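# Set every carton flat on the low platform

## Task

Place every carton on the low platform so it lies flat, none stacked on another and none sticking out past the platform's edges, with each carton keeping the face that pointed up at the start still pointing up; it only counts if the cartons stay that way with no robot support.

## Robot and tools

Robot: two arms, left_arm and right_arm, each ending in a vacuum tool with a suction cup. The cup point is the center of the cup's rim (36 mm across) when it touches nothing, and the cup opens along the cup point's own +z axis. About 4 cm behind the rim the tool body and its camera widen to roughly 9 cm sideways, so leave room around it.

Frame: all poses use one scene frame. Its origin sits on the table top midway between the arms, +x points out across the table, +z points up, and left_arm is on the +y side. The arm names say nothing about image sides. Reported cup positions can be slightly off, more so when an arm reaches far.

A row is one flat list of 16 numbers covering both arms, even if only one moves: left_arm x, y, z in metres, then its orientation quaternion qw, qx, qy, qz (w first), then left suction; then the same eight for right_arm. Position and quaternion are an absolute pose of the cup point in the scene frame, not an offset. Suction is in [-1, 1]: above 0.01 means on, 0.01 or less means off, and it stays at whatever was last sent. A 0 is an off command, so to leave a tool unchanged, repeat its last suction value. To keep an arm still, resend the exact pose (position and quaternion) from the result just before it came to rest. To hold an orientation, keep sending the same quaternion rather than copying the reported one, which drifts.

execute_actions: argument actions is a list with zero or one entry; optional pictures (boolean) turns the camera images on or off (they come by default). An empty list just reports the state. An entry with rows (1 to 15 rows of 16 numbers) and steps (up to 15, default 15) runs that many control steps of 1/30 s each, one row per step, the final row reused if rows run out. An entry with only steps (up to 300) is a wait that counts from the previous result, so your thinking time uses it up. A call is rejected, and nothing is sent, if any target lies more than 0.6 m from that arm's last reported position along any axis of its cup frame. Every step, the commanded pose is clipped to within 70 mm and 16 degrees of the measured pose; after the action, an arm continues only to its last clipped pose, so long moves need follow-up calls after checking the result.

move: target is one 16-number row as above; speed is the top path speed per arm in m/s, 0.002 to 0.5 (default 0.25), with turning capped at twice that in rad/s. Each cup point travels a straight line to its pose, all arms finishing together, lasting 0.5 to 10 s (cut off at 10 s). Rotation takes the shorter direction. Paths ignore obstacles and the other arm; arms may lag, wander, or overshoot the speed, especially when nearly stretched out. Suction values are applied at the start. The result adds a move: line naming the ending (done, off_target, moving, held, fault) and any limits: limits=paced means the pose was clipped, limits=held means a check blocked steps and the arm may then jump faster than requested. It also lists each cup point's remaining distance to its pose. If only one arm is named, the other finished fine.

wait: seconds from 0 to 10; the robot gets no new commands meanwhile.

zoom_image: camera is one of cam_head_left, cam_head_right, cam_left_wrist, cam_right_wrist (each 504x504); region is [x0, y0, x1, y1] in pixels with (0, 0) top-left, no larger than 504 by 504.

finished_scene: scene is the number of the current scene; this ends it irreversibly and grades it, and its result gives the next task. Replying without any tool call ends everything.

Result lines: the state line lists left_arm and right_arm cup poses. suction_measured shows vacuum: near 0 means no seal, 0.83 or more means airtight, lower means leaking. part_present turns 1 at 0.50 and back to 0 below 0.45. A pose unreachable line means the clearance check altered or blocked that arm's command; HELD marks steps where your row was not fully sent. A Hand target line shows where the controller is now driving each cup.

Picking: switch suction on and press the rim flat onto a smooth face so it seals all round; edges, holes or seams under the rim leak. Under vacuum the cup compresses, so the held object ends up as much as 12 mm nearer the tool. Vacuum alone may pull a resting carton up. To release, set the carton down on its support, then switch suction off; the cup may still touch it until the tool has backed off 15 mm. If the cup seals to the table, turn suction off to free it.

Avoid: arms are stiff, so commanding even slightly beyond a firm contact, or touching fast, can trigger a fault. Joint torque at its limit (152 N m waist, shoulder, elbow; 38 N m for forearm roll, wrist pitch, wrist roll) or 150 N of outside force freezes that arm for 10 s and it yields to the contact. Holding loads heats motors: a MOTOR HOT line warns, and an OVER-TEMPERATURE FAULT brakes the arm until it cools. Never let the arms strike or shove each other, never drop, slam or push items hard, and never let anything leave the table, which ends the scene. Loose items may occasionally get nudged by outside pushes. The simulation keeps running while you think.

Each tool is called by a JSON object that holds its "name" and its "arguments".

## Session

{"name": "execute_actions", "arguments": {"actions": []}}

Scene clock: 0.00 s of 8600.00 s.
left_arm: end_effector_position=(+0.4412, +0.3502, +0.3135) suction_measured=0.00 part_present=0 end_effector_quat_wxyz=(+0.001, -0.200, +0.980, -0.001) | right_arm: end_effector_position=(+0.4978, -0.5166, +0.3127) suction_measured=0.00 part_present=0 end_effector_quat_wxyz=(-0.000, +0.354, +0.935, -0.001)
Joint positions: left_arm=[ 0.261  0.128  0.193  0.001 -1.634  0.259] | right_arm=[ 0.265  0.129  0.191  0.002 -1.635 -0.789]
Joint velocities: left_arm=[-0.  0.  0.  0.  0.  0.] | right_arm=[-0.     0.     0.    -0.    -0.001 -0.001]
Hand target (left_arm): +0.441, +0.350, +0.313; +0.001, -0.200, +0.980, -0.001
Hand target (right_arm): +0.498, -0.517, +0.313; -0.000, +0.354, +0.935, -0.001

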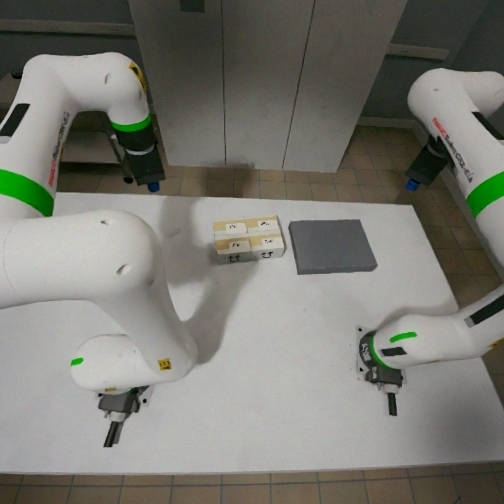

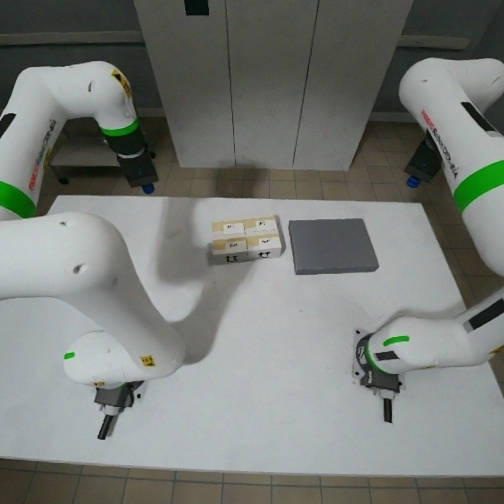

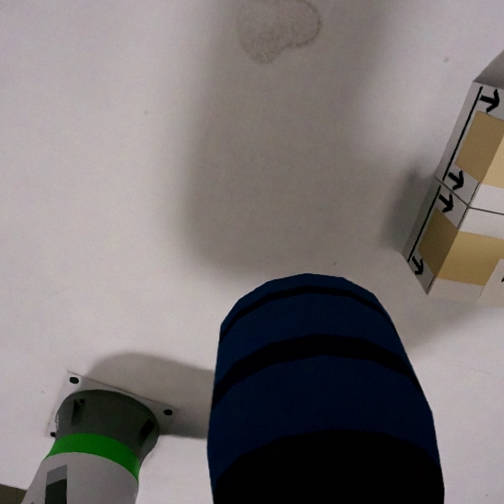

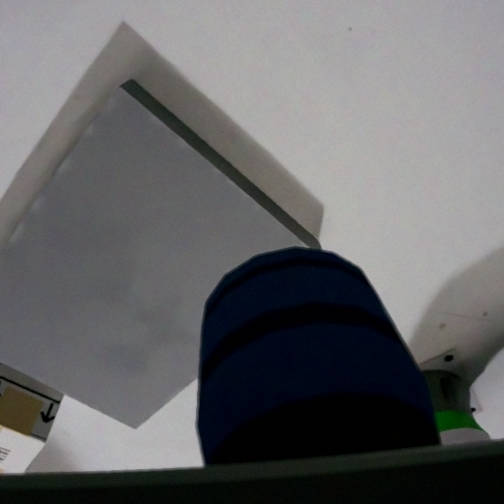

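{"name": "move", "arguments": {"target": [0.38,0.5,0.3135,0,-0.2,0.98,0,0,0.55,-0.28,0.4,0,-0.06,0.998,0,0]}}

{"name": "move", "arguments": {"target": [0.38,0.5,0.3135,0,-0.2,0.98,0,0,0.53,0,0.16,0,-0.06,0.998,0,0]}}

Scene clock: 3.33 s of 8600.00 s.
left_arm: end_effector_position=(+0.3805, +0.4999, +0.3133) suction_measured=0.00 part_present=0 end_effector_quat_wxyz=(+0.000, -0.200, +0.980, +0.000) | right_arm: end_effector_position=(+0.5497, -0.2805, +0.4002) suction_measured=0.00 part_present=0 end_effector_quat_wxyz=(+0.000, -0.060, +0.998, -0.000)
Joint positions: left_arm=[ 0.617 -0.011  0.045 -0.    -1.627 -0.098] | right_arm=[ 0.684  0.331  0.646  0.001 -1.885 -0.364]
Joint velocities: left_arm=[ 0.001  0.001 -0.001  0.002 -0.    -0.001] | right_arm=[ 0.001  0.001  0.002  0.001 -0.002  0.   ]
Hand target (left_arm): +0.381, +0.500, +0.313; +0.000, -0.200, +0.980, +0.000
Hand target (right_arm): +0.550, -0.280, +0.400; +0.000, -0.060, +0.998, -0.000
Off the commanded pose (left_arm): 0.001 m, 0 deg.
Off the commanded pose (right_arm): 0.001 m, 0 deg.
move: done

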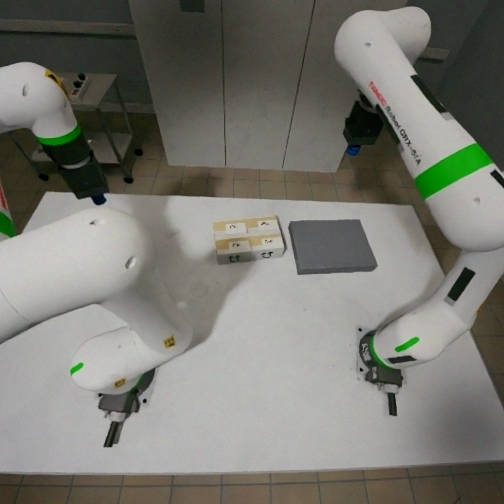

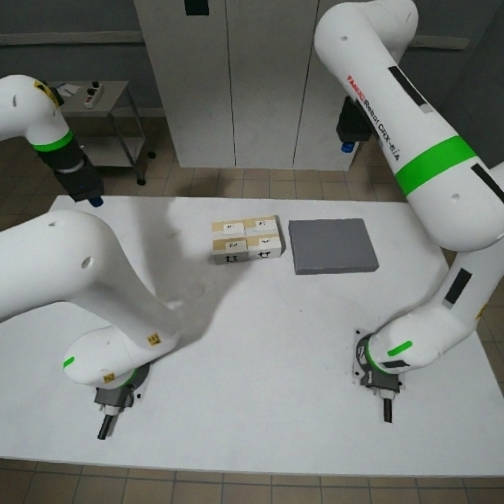

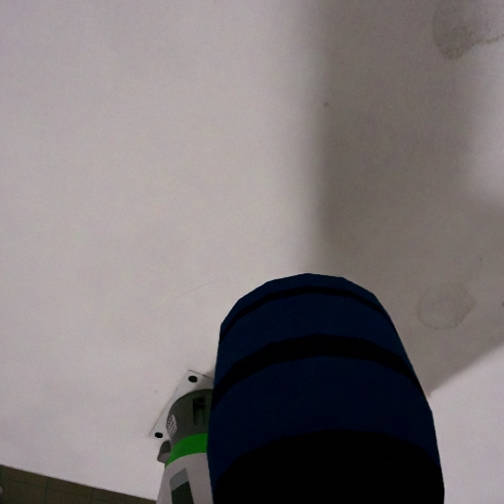

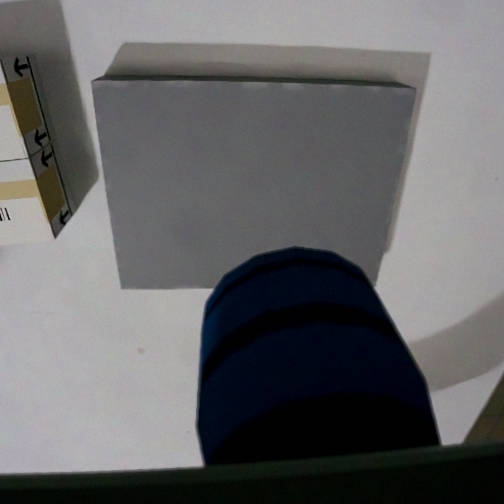

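Scene clock: 5.27 s of 8600.00 s.
left_arm: end_effector_position=(+0.3800, +0.5000, +0.3135) suction_measured=0.00 part_present=0 end_effector_quat_wxyz=(+0.000, -0.200, +0.980, +0.000) | right_arm: end_effector_position=(+0.5303, -0.0000, +0.1603) suction_measured=0.00 part_present=0 end_effector_quat_wxyz=(+0.001, -0.060, +0.998, -0.000)
Joint positions: left_arm=[ 0.619 -0.012  0.045 -0.    -1.628 -0.1  ] | right_arm=[ 1.072  0.591  0.454  0.001 -1.432 -0.75 ]
Joint velocities: left_arm=[ 0.     0.     0.    -0.001  0.    -0.   ] | right_arm=[ 0.002  0.003  0.     0.    -0.001 -0.002]
Hand target (left_arm): +0.380, +0.500, +0.313; +0.000, -0.200, +0.980, +0.000
Hand target (right_arm): +0.530, -0.000, +0.160; +0.001, -0.060, +0.998, -0.000
Off the commanded pose (left_arm): 0.000 m, 0 deg.
Off the commanded pose (right_arm): 0.000 m, 0 deg.
move: done

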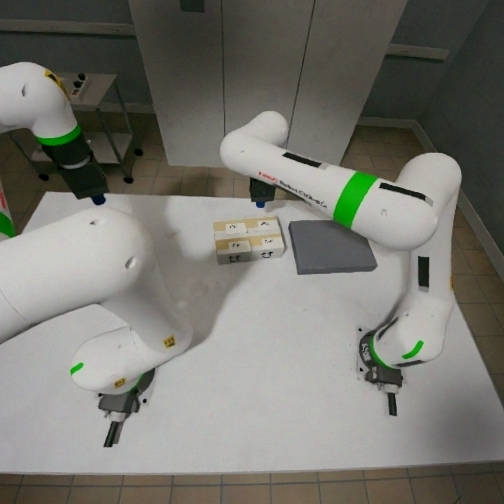

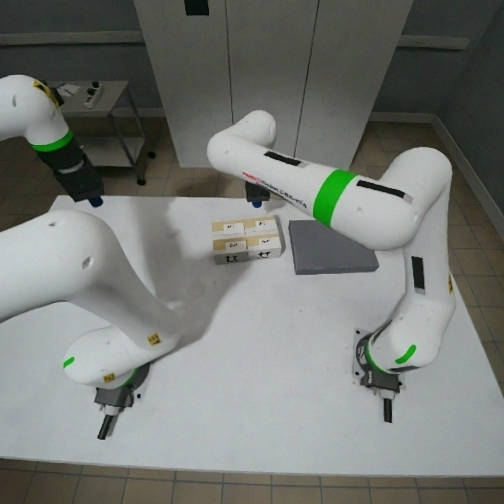

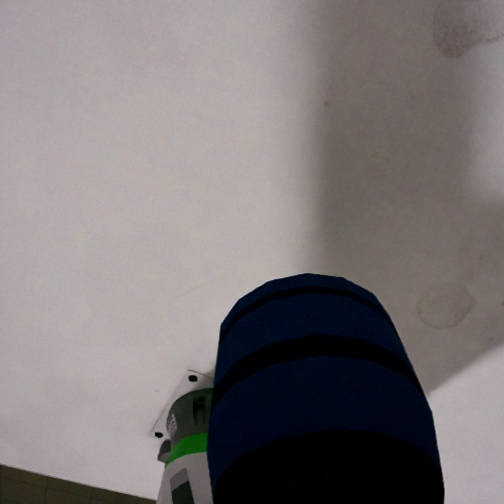

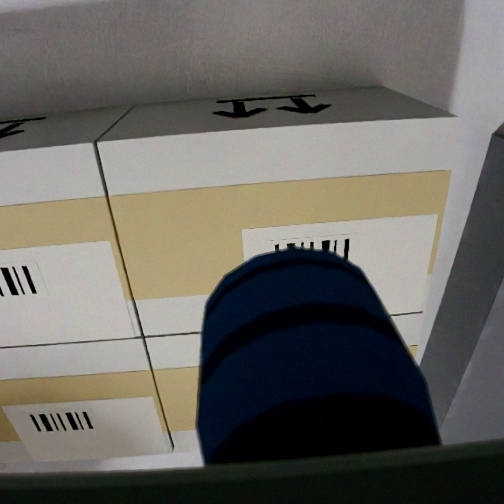

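{"name": "move", "arguments": {"target": [0.38,0.5,0.3135,0,-0.2,0.98,0,0,0.497,-0.008,0.1,0,-0.096,0.995,0,1], "speed": 0.08}}

Scene clock: 8.73 s of 8600.00 s.
left_arm: end_effector_position=(+0.3800, +0.5000, +0.3135) suction_measured=0.00 part_present=0 end_effector_quat_wxyz=(-0.000, -0.200, +0.980, -0.000) | right_arm: end_effector_position=(+0.4971, -0.0080, +0.1000) suction_measured=0.00 part_present=0 end_effector_quat_wxyz=(+0.000, -0.096, +0.995, +0.000)
Joint positions: left_arm=[ 0.619 -0.012  0.045  0.    -1.628 -0.1  ] | right_arm=[ 1.104  0.547  0.242 -0.    -1.266 -0.711]
Joint velocities: left_arm=[-0.     0.     0.     0.001 -0.    -0.   ] | right_arm=[-0.001 -0.001 -0.001  0.001  0.003 -0.   ]
Hand target (left_arm): +0.380, +0.500, +0.313; +0.000, -0.200, +0.980, -0.000
Hand target (right_arm): +0.497, -0.008, +0.100; +0.000, -0.096, +0.995, +0.000
Off the commanded pose (left_arm): 0.000 m, 0 deg.
Off the commanded pose (right_arm): 0.000 m, 0 deg.
move: done

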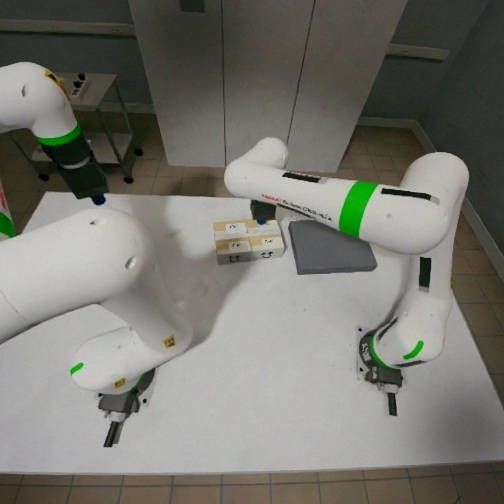

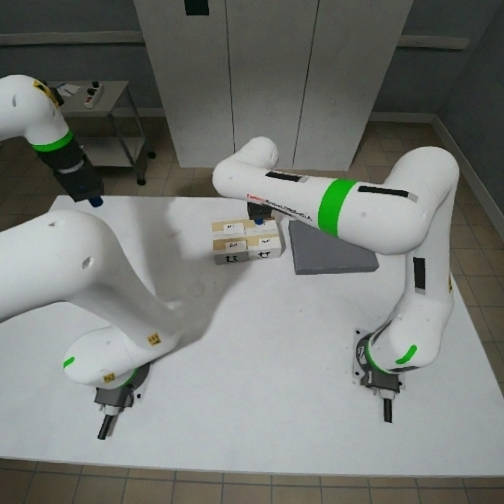

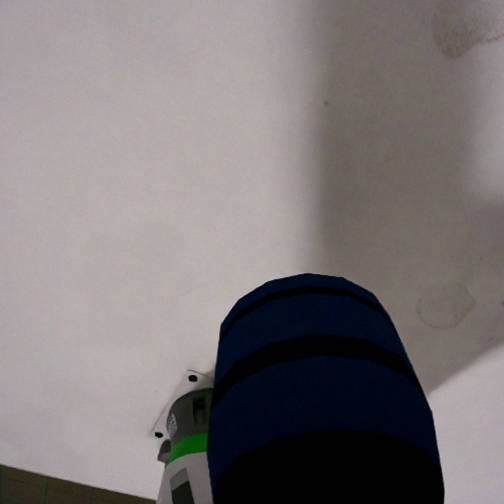

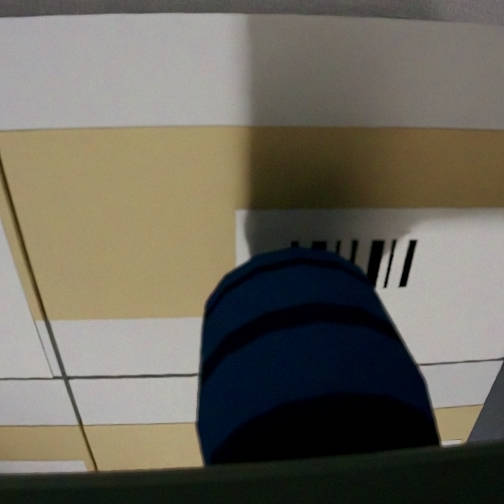

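{"name": "move", "arguments": {"target": [0.38,0.5,0.3135,0,-0.2,0.98,0,0,0.502,-0.007,0.078,0,-0.096,0.995,0,1], "speed": 0.04}}

Scene clock: 10.27 s of 8600.00 s.
left_arm: end_effector_position=(+0.3800, +0.5000, +0.3135) suction_measured=0.00 part_present=0 end_effector_quat_wxyz=(-0.000, -0.200, +0.980, -0.000) | right_arm: end_effector_position=(+0.5020, -0.0070, +0.0781) suction_measured=0.75 part_present=1 end_effector_quat_wxyz=(-0.000, -0.096, +0.995, +0.000)
Joint positions: left_arm=[ 0.619 -0.012  0.045  0.    -1.628 -0.1  ] | right_arm=[ 1.099  0.575  0.232 -0.    -1.227 -0.706]
Joint velocities: left_arm=[-0.001  0.    -0.    -0.     0.    -0.   ] | right_arm=[-0.     0.    -0.001 -0.     0.001 -0.002]
Hand target (left_arm): +0.380, +0.500, +0.313; +0.000, -0.200, +0.980, +0.000
Hand target (right_arm): +0.502, -0.007, +0.078; -0.000, -0.096, +0.995, +0.000
Off the commanded pose (left_arm): 0.000 m, 0 deg.
Off the commanded pose (right_arm): 0.000 m, 0 deg.
move: done

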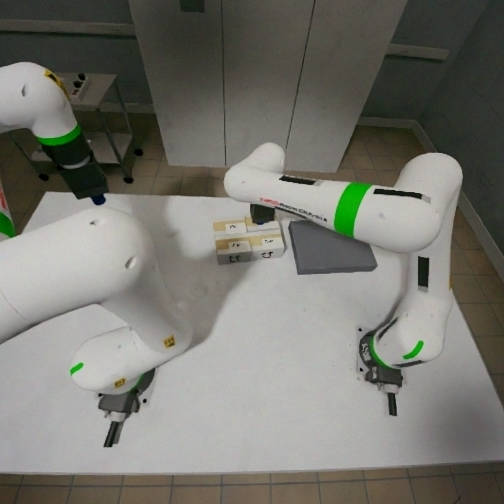

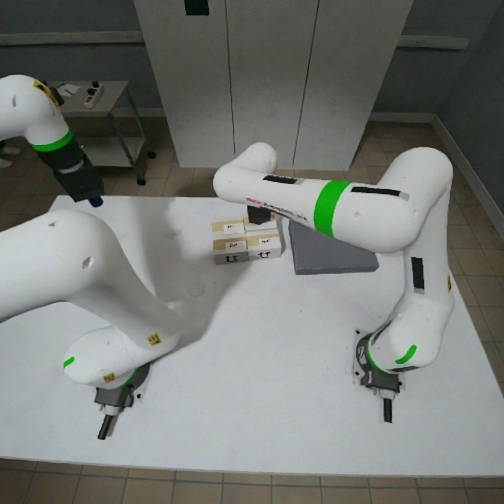

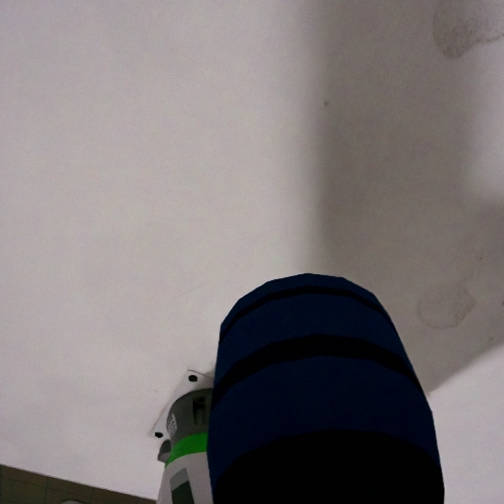

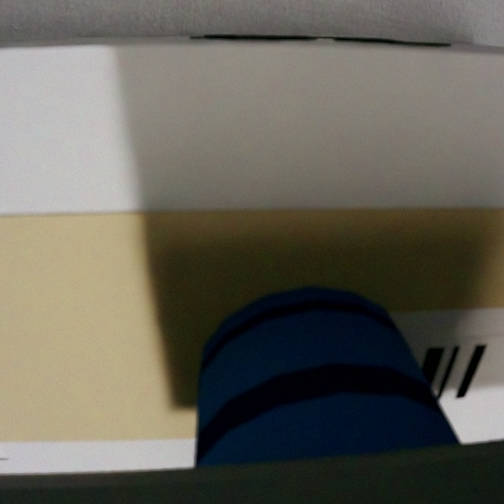

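{"name": "move", "arguments": {"target": [0.38,0.5,0.3135,0,-0.2,0.98,0,0,0.504,-0.01,0.14,0,-0.096,0.995,0,1], "speed": 0.15}}

{"name": "move", "arguments": {"target": [0.38,0.5,0.3135,0,-0.2,0.98,0,0,0.487,-0.35,0.125,0,-0.053,0.998,0,1]}}

{"name": "zoom_image", "arguments": {"camera": "cam_head_left", "region": [270,190,390,290]}}

Scene clock: 13.07 s of 8600.00 s.
left_arm: end_effector_position=(+0.3800, +0.5000, +0.3135) suction_measured=0.00 part_present=0 end_effector_quat_wxyz=(-0.000, -0.200, +0.980, -0.000) | right_arm: end_effector_position=(+0.5039, -0.0101, +0.1399) suction_measured=0.95 part_present=1 end_effector_quat_wxyz=(+0.000, -0.096, +0.995, -0.000)
Joint positions: left_arm=[ 0.619 -0.012  0.045  0.    -1.628 -0.1  ] | right_arm=[ 1.094  0.531  0.314  0.    -1.354 -0.701]
Joint velocities: left_arm=[-0.     0.001  0.    -0.001  0.     0.   ] | right_arm=[-0.    -0.     0.001 -0.001 -0.003  0.002]
Hand target (left_arm): +0.380, +0.500, +0.313; +0.000, -0.200, +0.980, +0.000
Hand target (right_arm): +0.504, -0.010, +0.140; +0.000, -0.096, +0.995, -0.000
Off the commanded pose (left_arm): 0.000 m, 0 deg.
Off the commanded pose (right_arm): 0.000 m, 0 deg.
move: done

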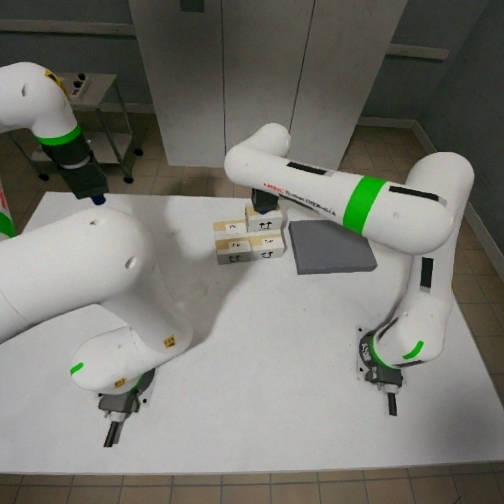

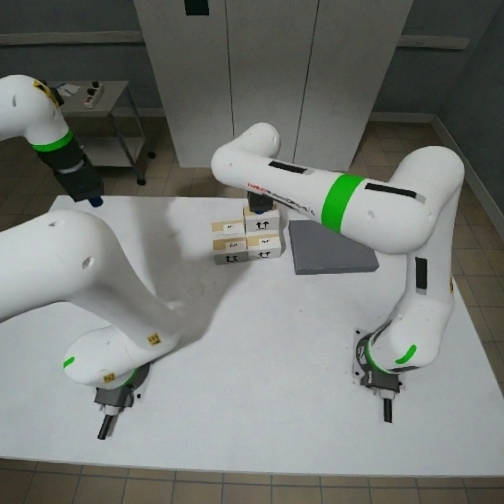

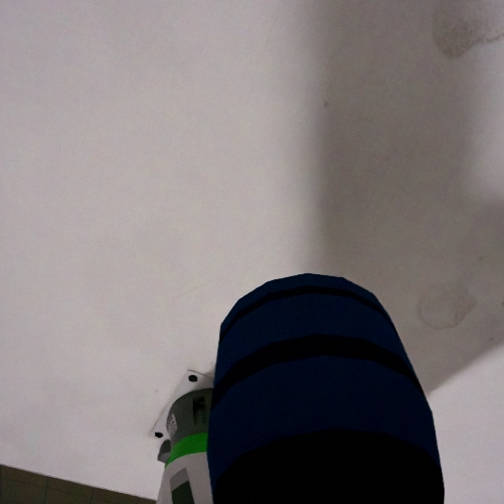

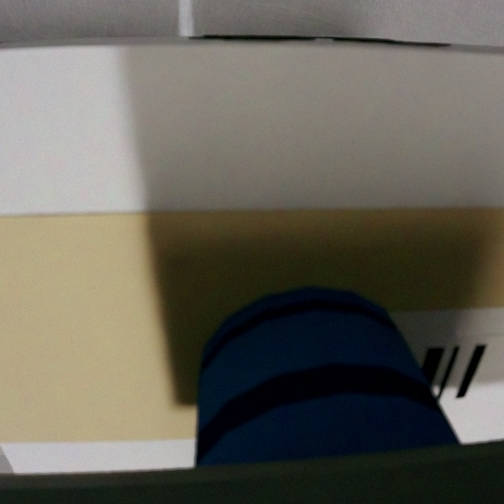

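Scene clock: 14.90 s of 8600.00 s.
left_arm: end_effector_position=(+0.3800, +0.5000, +0.3135) suction_measured=0.00 part_present=0 end_effector_quat_wxyz=(-0.000, -0.200, +0.980, -0.000) | right_arm: end_effector_position=(+0.4872, -0.3498, +0.1246) suction_measured=0.95 part_present=1 end_effector_quat_wxyz=(-0.001, -0.053, +0.999, +0.000)
Joint positions: left_arm=[ 0.619 -0.012  0.045 -0.    -1.628 -0.1  ] | right_arm=[ 0.613  0.161 -0.217 -0.001 -1.193 -0.306]
Joint velocities: left_arm=[ 0.001  0.     0.    -0.     0.001  0.   ] | right_arm=[ 0.    -0.     0.003  0.    -0.001  0.001]
Hand target (left_arm): +0.380, +0.500, +0.313; +0.000, -0.200, +0.980, +0.000
Hand target (right_arm): +0.487, -0.350, +0.125; -0.001, -0.053, +0.999, +0.000
Off the commanded pose (left_arm): 0.000 m, 0 deg.
Off the commanded pose (right_arm): 0.001 m, 0 deg.
move: done

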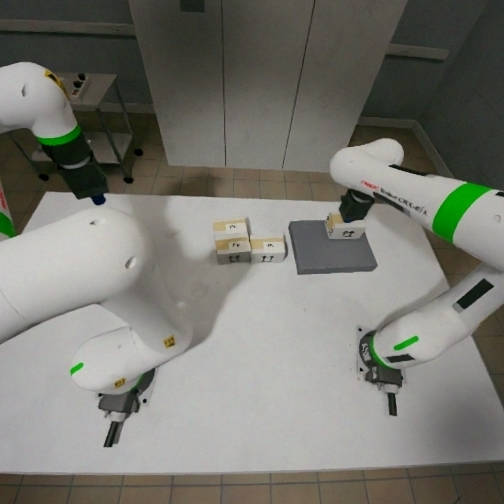

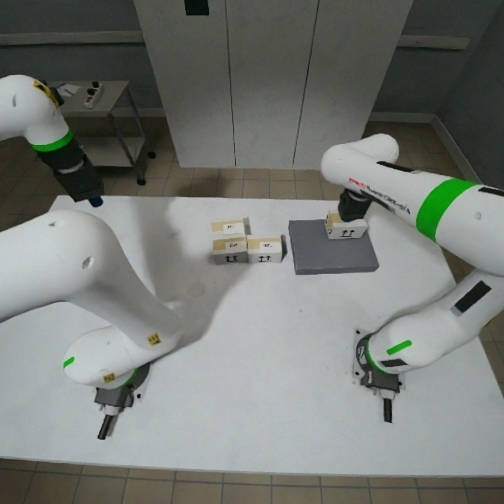

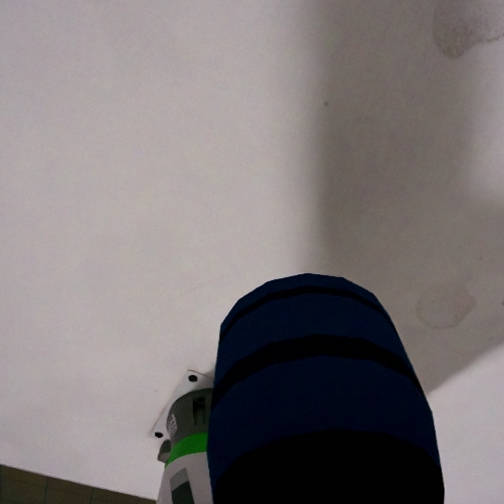

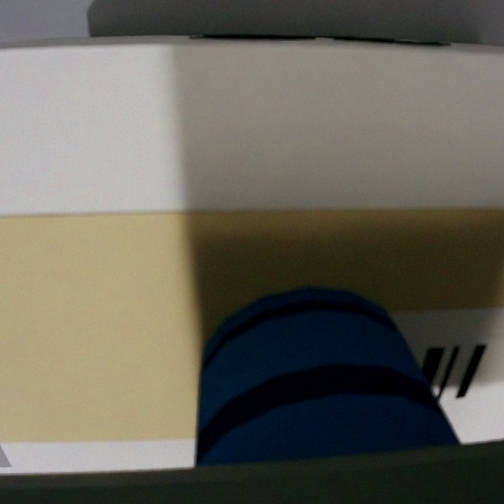

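Region (270, 190, 390, 290) of cam_head_left's 504x504 image, scaled by 4.200, with more detail than that image has.

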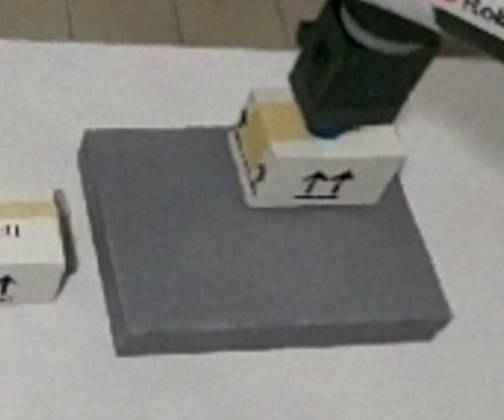

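{"name": "move", "arguments": {"target": [0.38,0.5,0.3135,0,-0.2,0.98,0,0,0.495,-0.353,0.113,0,-0.053,0.998,0,1], "speed": 0.025}}

{"name": "execute_actions", "arguments": {"actions": [{"rows":[[0.38,0.5,0.3135,0,-0.2,0.98,0,0,0.495,-0.353,0.111,0,-0.053,0.998,0,1]],"steps":10}], "pictures": false}}

Scene clock: 17.53 s of 8600.00 s.
left_arm: end_effector_position=(+0.3800, +0.5000, +0.3135) suction_measured=0.00 part_present=0 end_effector_quat_wxyz=(-0.000, -0.200, +0.980, -0.000) | right_arm: end_effector_position=(+0.4951, -0.3530, +0.1134) suction_measured=0.95 part_present=1 end_effector_quat_wxyz=(+0.000, -0.053, +0.999, -0.000)
Joint positions: left_arm=[ 0.619 -0.012  0.045  0.    -1.628 -0.1  ] | right_arm=[ 0.601  0.189 -0.214  0.    -1.168 -0.294]
Joint velocities: left_arm=[-0.001 -0.     0.    -0.    -0.    -0.   ] | right_arm=[-0.001  0.002  0.    -0.003  0.001 -0.001]
Hand target (left_arm): +0.380, +0.500, +0.313; +0.000, -0.200, +0.980, +0.000
Hand target (right_arm): +0.495, -0.353, +0.113; -0.000, -0.053, +0.999, +0.000
Off the commanded pose (left_arm): 0.000 m, 0 deg.
Off the commanded pose (right_arm): 0.000 m, 0 deg.
move: done

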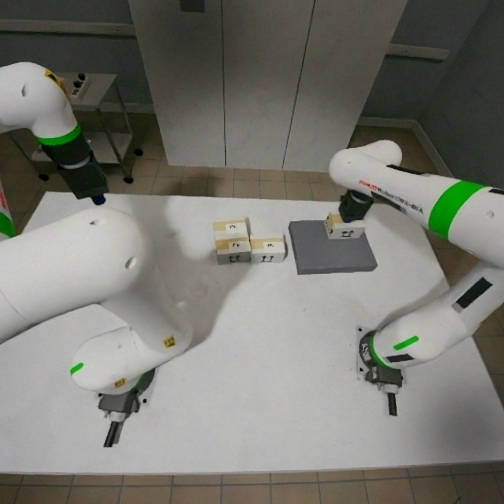

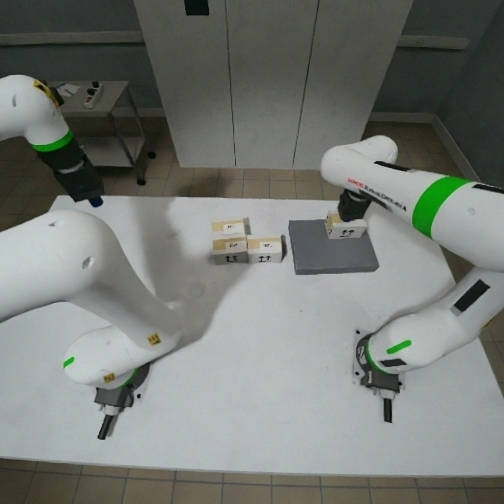

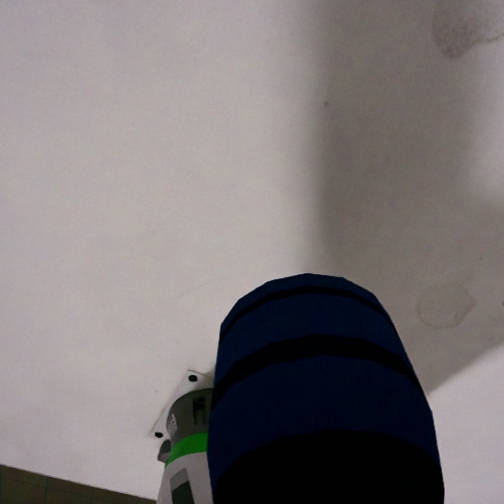

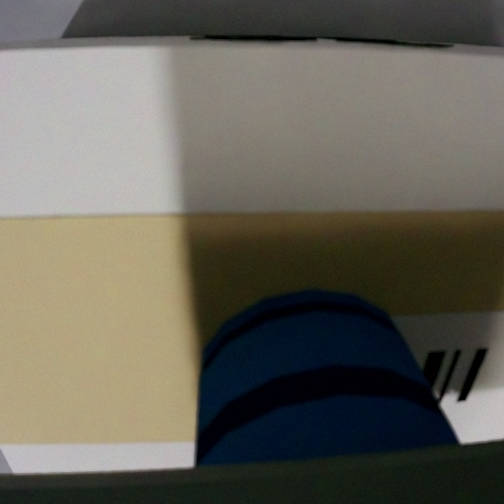

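Scene clock: 27.67 s of 8600.00 s.
left_arm: end_effector_position=(+0.3800, +0.5000, +0.3135) suction_measured=0.00 part_present=0 end_effector_quat_wxyz=(-0.000, -0.200, +0.980, -0.000) | right_arm: end_effector_position=(+0.4961, -0.3532, +0.1144) suction_measured=0.95 part_present=1 end_effector_quat_wxyz=(+0.002, -0.054, +0.999, -0.000)
Joint positions: left_arm=[ 0.619 -0.012  0.045  0.    -1.628 -0.1  ] | right_arm=[ 0.601  0.187 -0.214  0.002 -1.166 -0.294]
Joint velocities: left_arm=[ 0.001 -0.001  0.001  0.    -0.     0.001] | right_arm=[ 0.001  0.     0.002 -0.     0.     0.001]
Hand target (left_arm): +0.380, +0.500, +0.313; +0.000, -0.200, +0.980, +0.000
Hand target (right_arm): +0.496, -0.353, +0.114; +0.002, -0.054, +0.999, -0.000
Off the commanded pose (left_arm): 0.000 m, 0 deg.
Off the commanded pose (right_arm): 0.004 m, 0 deg.
FORCE FAULT: contact force on the right arm reached its limit, and that arm stopped for 10 seconds. The contact can be on any part of that arm, not only on its tool. That arm's remaining commands of this call were not run. That arm holds still and accepts commands again. Move the arm away from the contact; if what it grips holds it there, let go first. Pushing or pulling that hard again can fault the arm again.
The stop of the right arm began at step 4 of this call (marked STOPPED below). From that step on that arm followed nothing that you had sent. 7 of its steps, steps kept back included, did not run and will not run. Nothing is kept back now.
Steps of this call (steps 1 to 10: all 10 steps of this action; steps 11 to 304: the stop continued). Readings (end_effector_position | what the end effector reports):
1: left_arm (+0.3800, +0.5000, +0.3135) | right_arm (+0.4952, -0.3529, +0.1132) | left_arm suction_measured=0.00 part_present=0 | right_arm suction_measured=0.95 part_present=1
2: left_arm (+0.3800, +0.5000, +0.3135) | right_arm (+0.4952, -0.3529, +0.1127) | left_arm suction_measured=0.00 part_present=0 | right_arm suction_measured=0.95 part_present=1
4: left_arm (+0.3800, +0.5000, +0.3135) | right_arm (+0.4959, -0.3532, +0.1138) | left_arm suction_measured=0.00 part_present=0 | right_arm suction_measured=0.95 part_present=1 STOPPED (the right arm)
8: left_arm (+0.3800, +0.5000, +0.3135) | right_arm (+0.4961, -0.3532, +0.1144) | left_arm suction_measured=0.00 part_present=0 | right_arm suction_measured=0.95 part_present=1
304: the state above

Ugh. Place height 0.117.

{"name": "execute_actions", "arguments": {"actions": [{"rows":[[0.38,0.5,0.3135,0,-0.2,0.98,0,0,0.495,-0.353,0.116,0,-0.053,0.998,0,0]],"steps":6}], "pictures": false}}

{"name": "move", "arguments": {"target": [0.38,0.5,0.3135,0,-0.2,0.98,0,0,0.495,-0.353,0.2,0,-0.053,0.998,0,0]}}

{"name": "move", "arguments": {"target": [0.38,0.5,0.3135,0,-0.2,0.98,0,0,0.405,-0.03,0.13,0,-0.02,1,0,0]}}

Scene clock: 29.27 s of 8600.00 s.
left_arm: end_effector_position=(+0.3800, +0.5000, +0.3135) suction_measured=0.00 part_present=0 end_effector_quat_wxyz=(-0.000, -0.200, +0.980, -0.000) | right_arm: end_effector_position=(+0.4951, -0.3530, +0.1159) suction_measured=0.00 part_present=0 end_effector_quat_wxyz=(+0.000, -0.053, +0.999, -0.000)
Joint positions: left_arm=[ 0.619 -0.012  0.045  0.    -1.628 -0.1  ] | right_arm=[ 0.601  0.186 -0.21   0.    -1.174 -0.294]
Joint velocities: left_arm=[ 0.    -0.001  0.    -0.002 -0.     0.001] | right_arm=[-0.001 -0.002  0.004 -0.003 -0.009 -0.001]
Hand target (left_arm): +0.380, +0.500, +0.314; -0.000, -0.200, +0.980, +0.000
Hand target (right_arm): +0.495, -0.353, +0.116; +0.000, -0.053, +0.999, -0.000
Off the commanded pose (left_arm): 0.000 m, 0 deg.
Off the commanded pose (right_arm): 0.000 m, 0 deg.
Steps of this call (steps 1 to 42: nothing new was sent; steps 43 to 48: all 6 steps of this action). Readings (end_effector_position | what the end effector reports):
43: left_arm (+0.3800, +0.5000, +0.3135) | right_arm (+0.4961, -0.3532, +0.1144) | left_arm suction_measured=0.00 part_present=0 | right_arm suction_measured=0.75 part_present=1
44: left_arm (+0.3800, +0.5000, +0.3135) | right_arm (+0.4958, -0.3532, +0.1148) | left_arm suction_measured=0.00 part_present=0 | right_arm suction_measured=0.28 part_present=0
46: left_arm (+0.3800, +0.5000, +0.3135) | right_arm (+0.4953, -0.3531, +0.1156) | left_arm suction_measured=0.00 part_present=0 | right_arm suction_measured=0.00 part_present=0
48: the state above

Scene clock: 30.33 s of 8600.00 s.
left_arm: end_effector_position=(+0.3800, +0.5000, +0.3135) suction_measured=0.00 part_present=0 end_effector_quat_wxyz=(+0.000, -0.200, +0.980, -0.000) | right_arm: end_effector_position=(+0.4948, -0.3531, +0.1999) suction_measured=0.00 part_present=0 end_effector_quat_wxyz=(+0.000, -0.053, +0.999, -0.000)
Joint positions: left_arm=[ 0.619 -0.012  0.045  0.    -1.628 -0.1  ] | right_arm=[ 0.601  0.125 -0.076  0.    -1.37  -0.294]
Joint velocities: left_arm=[ 0.     0.    -0.001  0.001  0.    -0.   ] | right_arm=[-0.001 -0.001  0.001 -0.    -0.001 -0.001]
Hand target (left_arm): +0.380, +0.500, +0.314; +0.000, -0.200, +0.980, -0.000
Hand target (right_arm): +0.495, -0.353, +0.200; +0.000, -0.053, +0.999, -0.000
Off the commanded pose (left_arm): 0.000 m, 0 deg.
Off the commanded pose (right_arm): 0.000 m, 0 deg.
move: done

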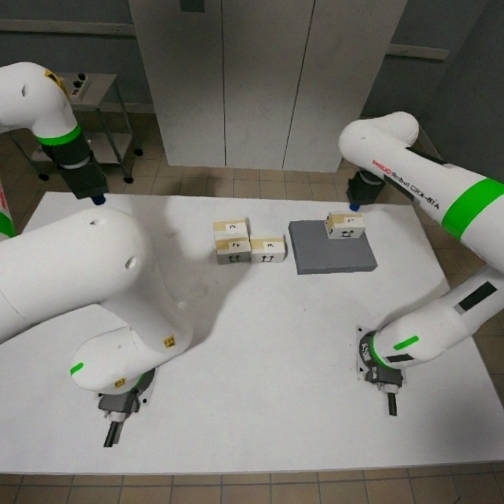

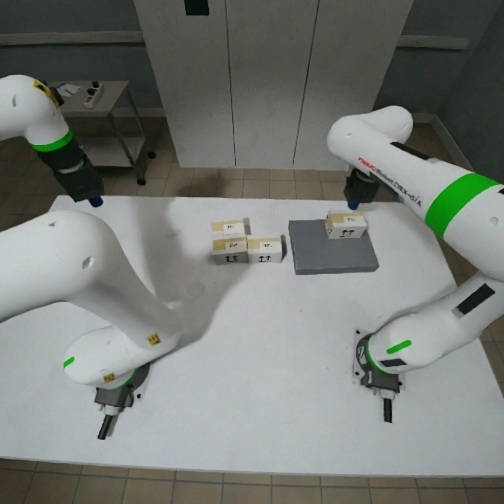

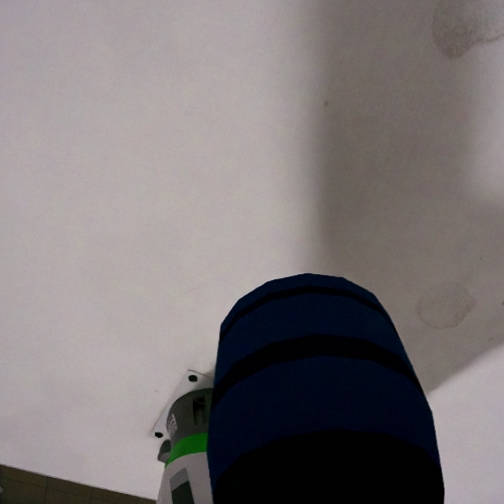

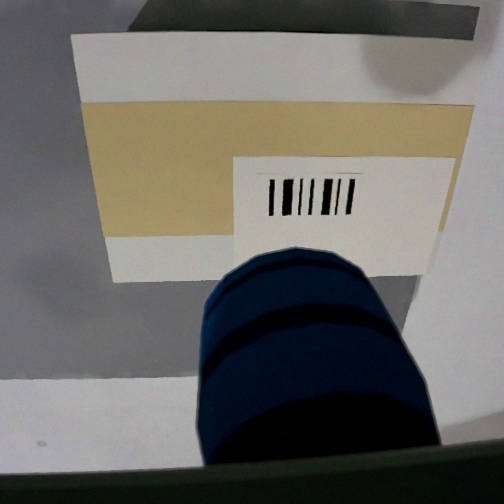

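Scene clock: 32.17 s of 8600.00 s.
left_arm: end_effector_position=(+0.3800, +0.5000, +0.3135) suction_measured=0.00 part_present=0 end_effector_quat_wxyz=(+0.000, -0.200, +0.980, -0.000) | right_arm: end_effector_position=(+0.4051, -0.0304, +0.1302) suction_measured=0.00 part_present=0 end_effector_quat_wxyz=(+0.001, -0.020, +1.000, +0.000)
Joint positions: left_arm=[ 0.619 -0.012  0.045  0.    -1.628 -0.1  ] | right_arm=[ 1.212  0.323 -0.003  0.001 -1.244 -0.971]
Joint velocities: left_arm=[ 0.001 -0.    -0.001  0.001  0.     0.   ] | right_arm=[ 0.001  0.002  0.002  0.     0.    -0.001]
Hand target (left_arm): +0.380, +0.500, +0.314; -0.000, -0.200, +0.980, -0.000
Hand target (right_arm): +0.405, -0.030, +0.130; +0.001, -0.020, +1.000, +0.000
Off the commanded pose (left_arm): 0.000 m, 0 deg.
Off the commanded pose (right_arm): 0.000 m, 0 deg.
move: done

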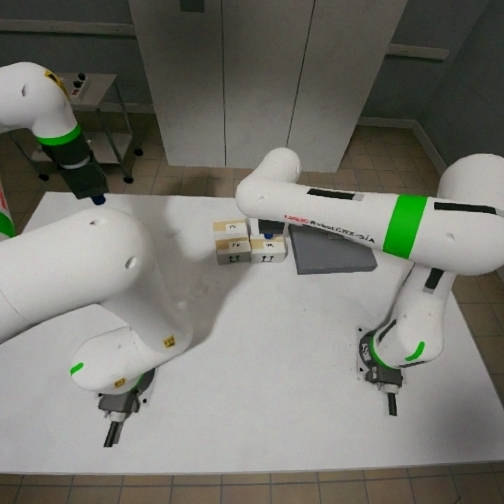

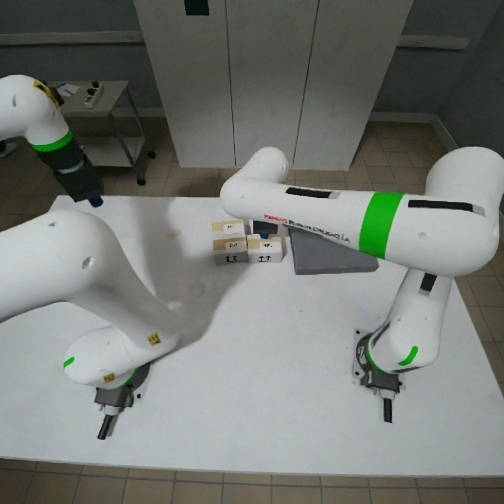

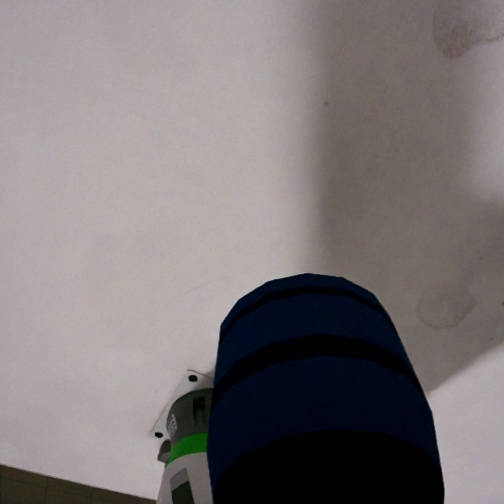

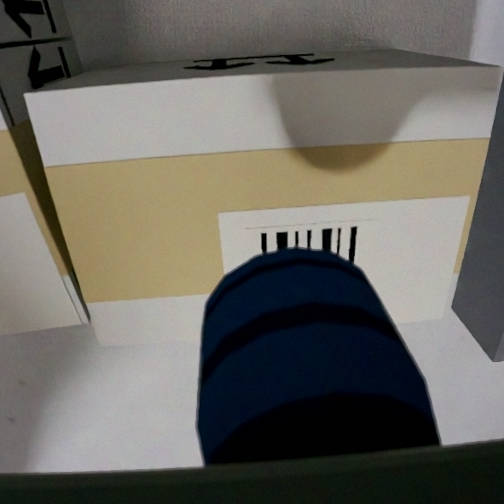

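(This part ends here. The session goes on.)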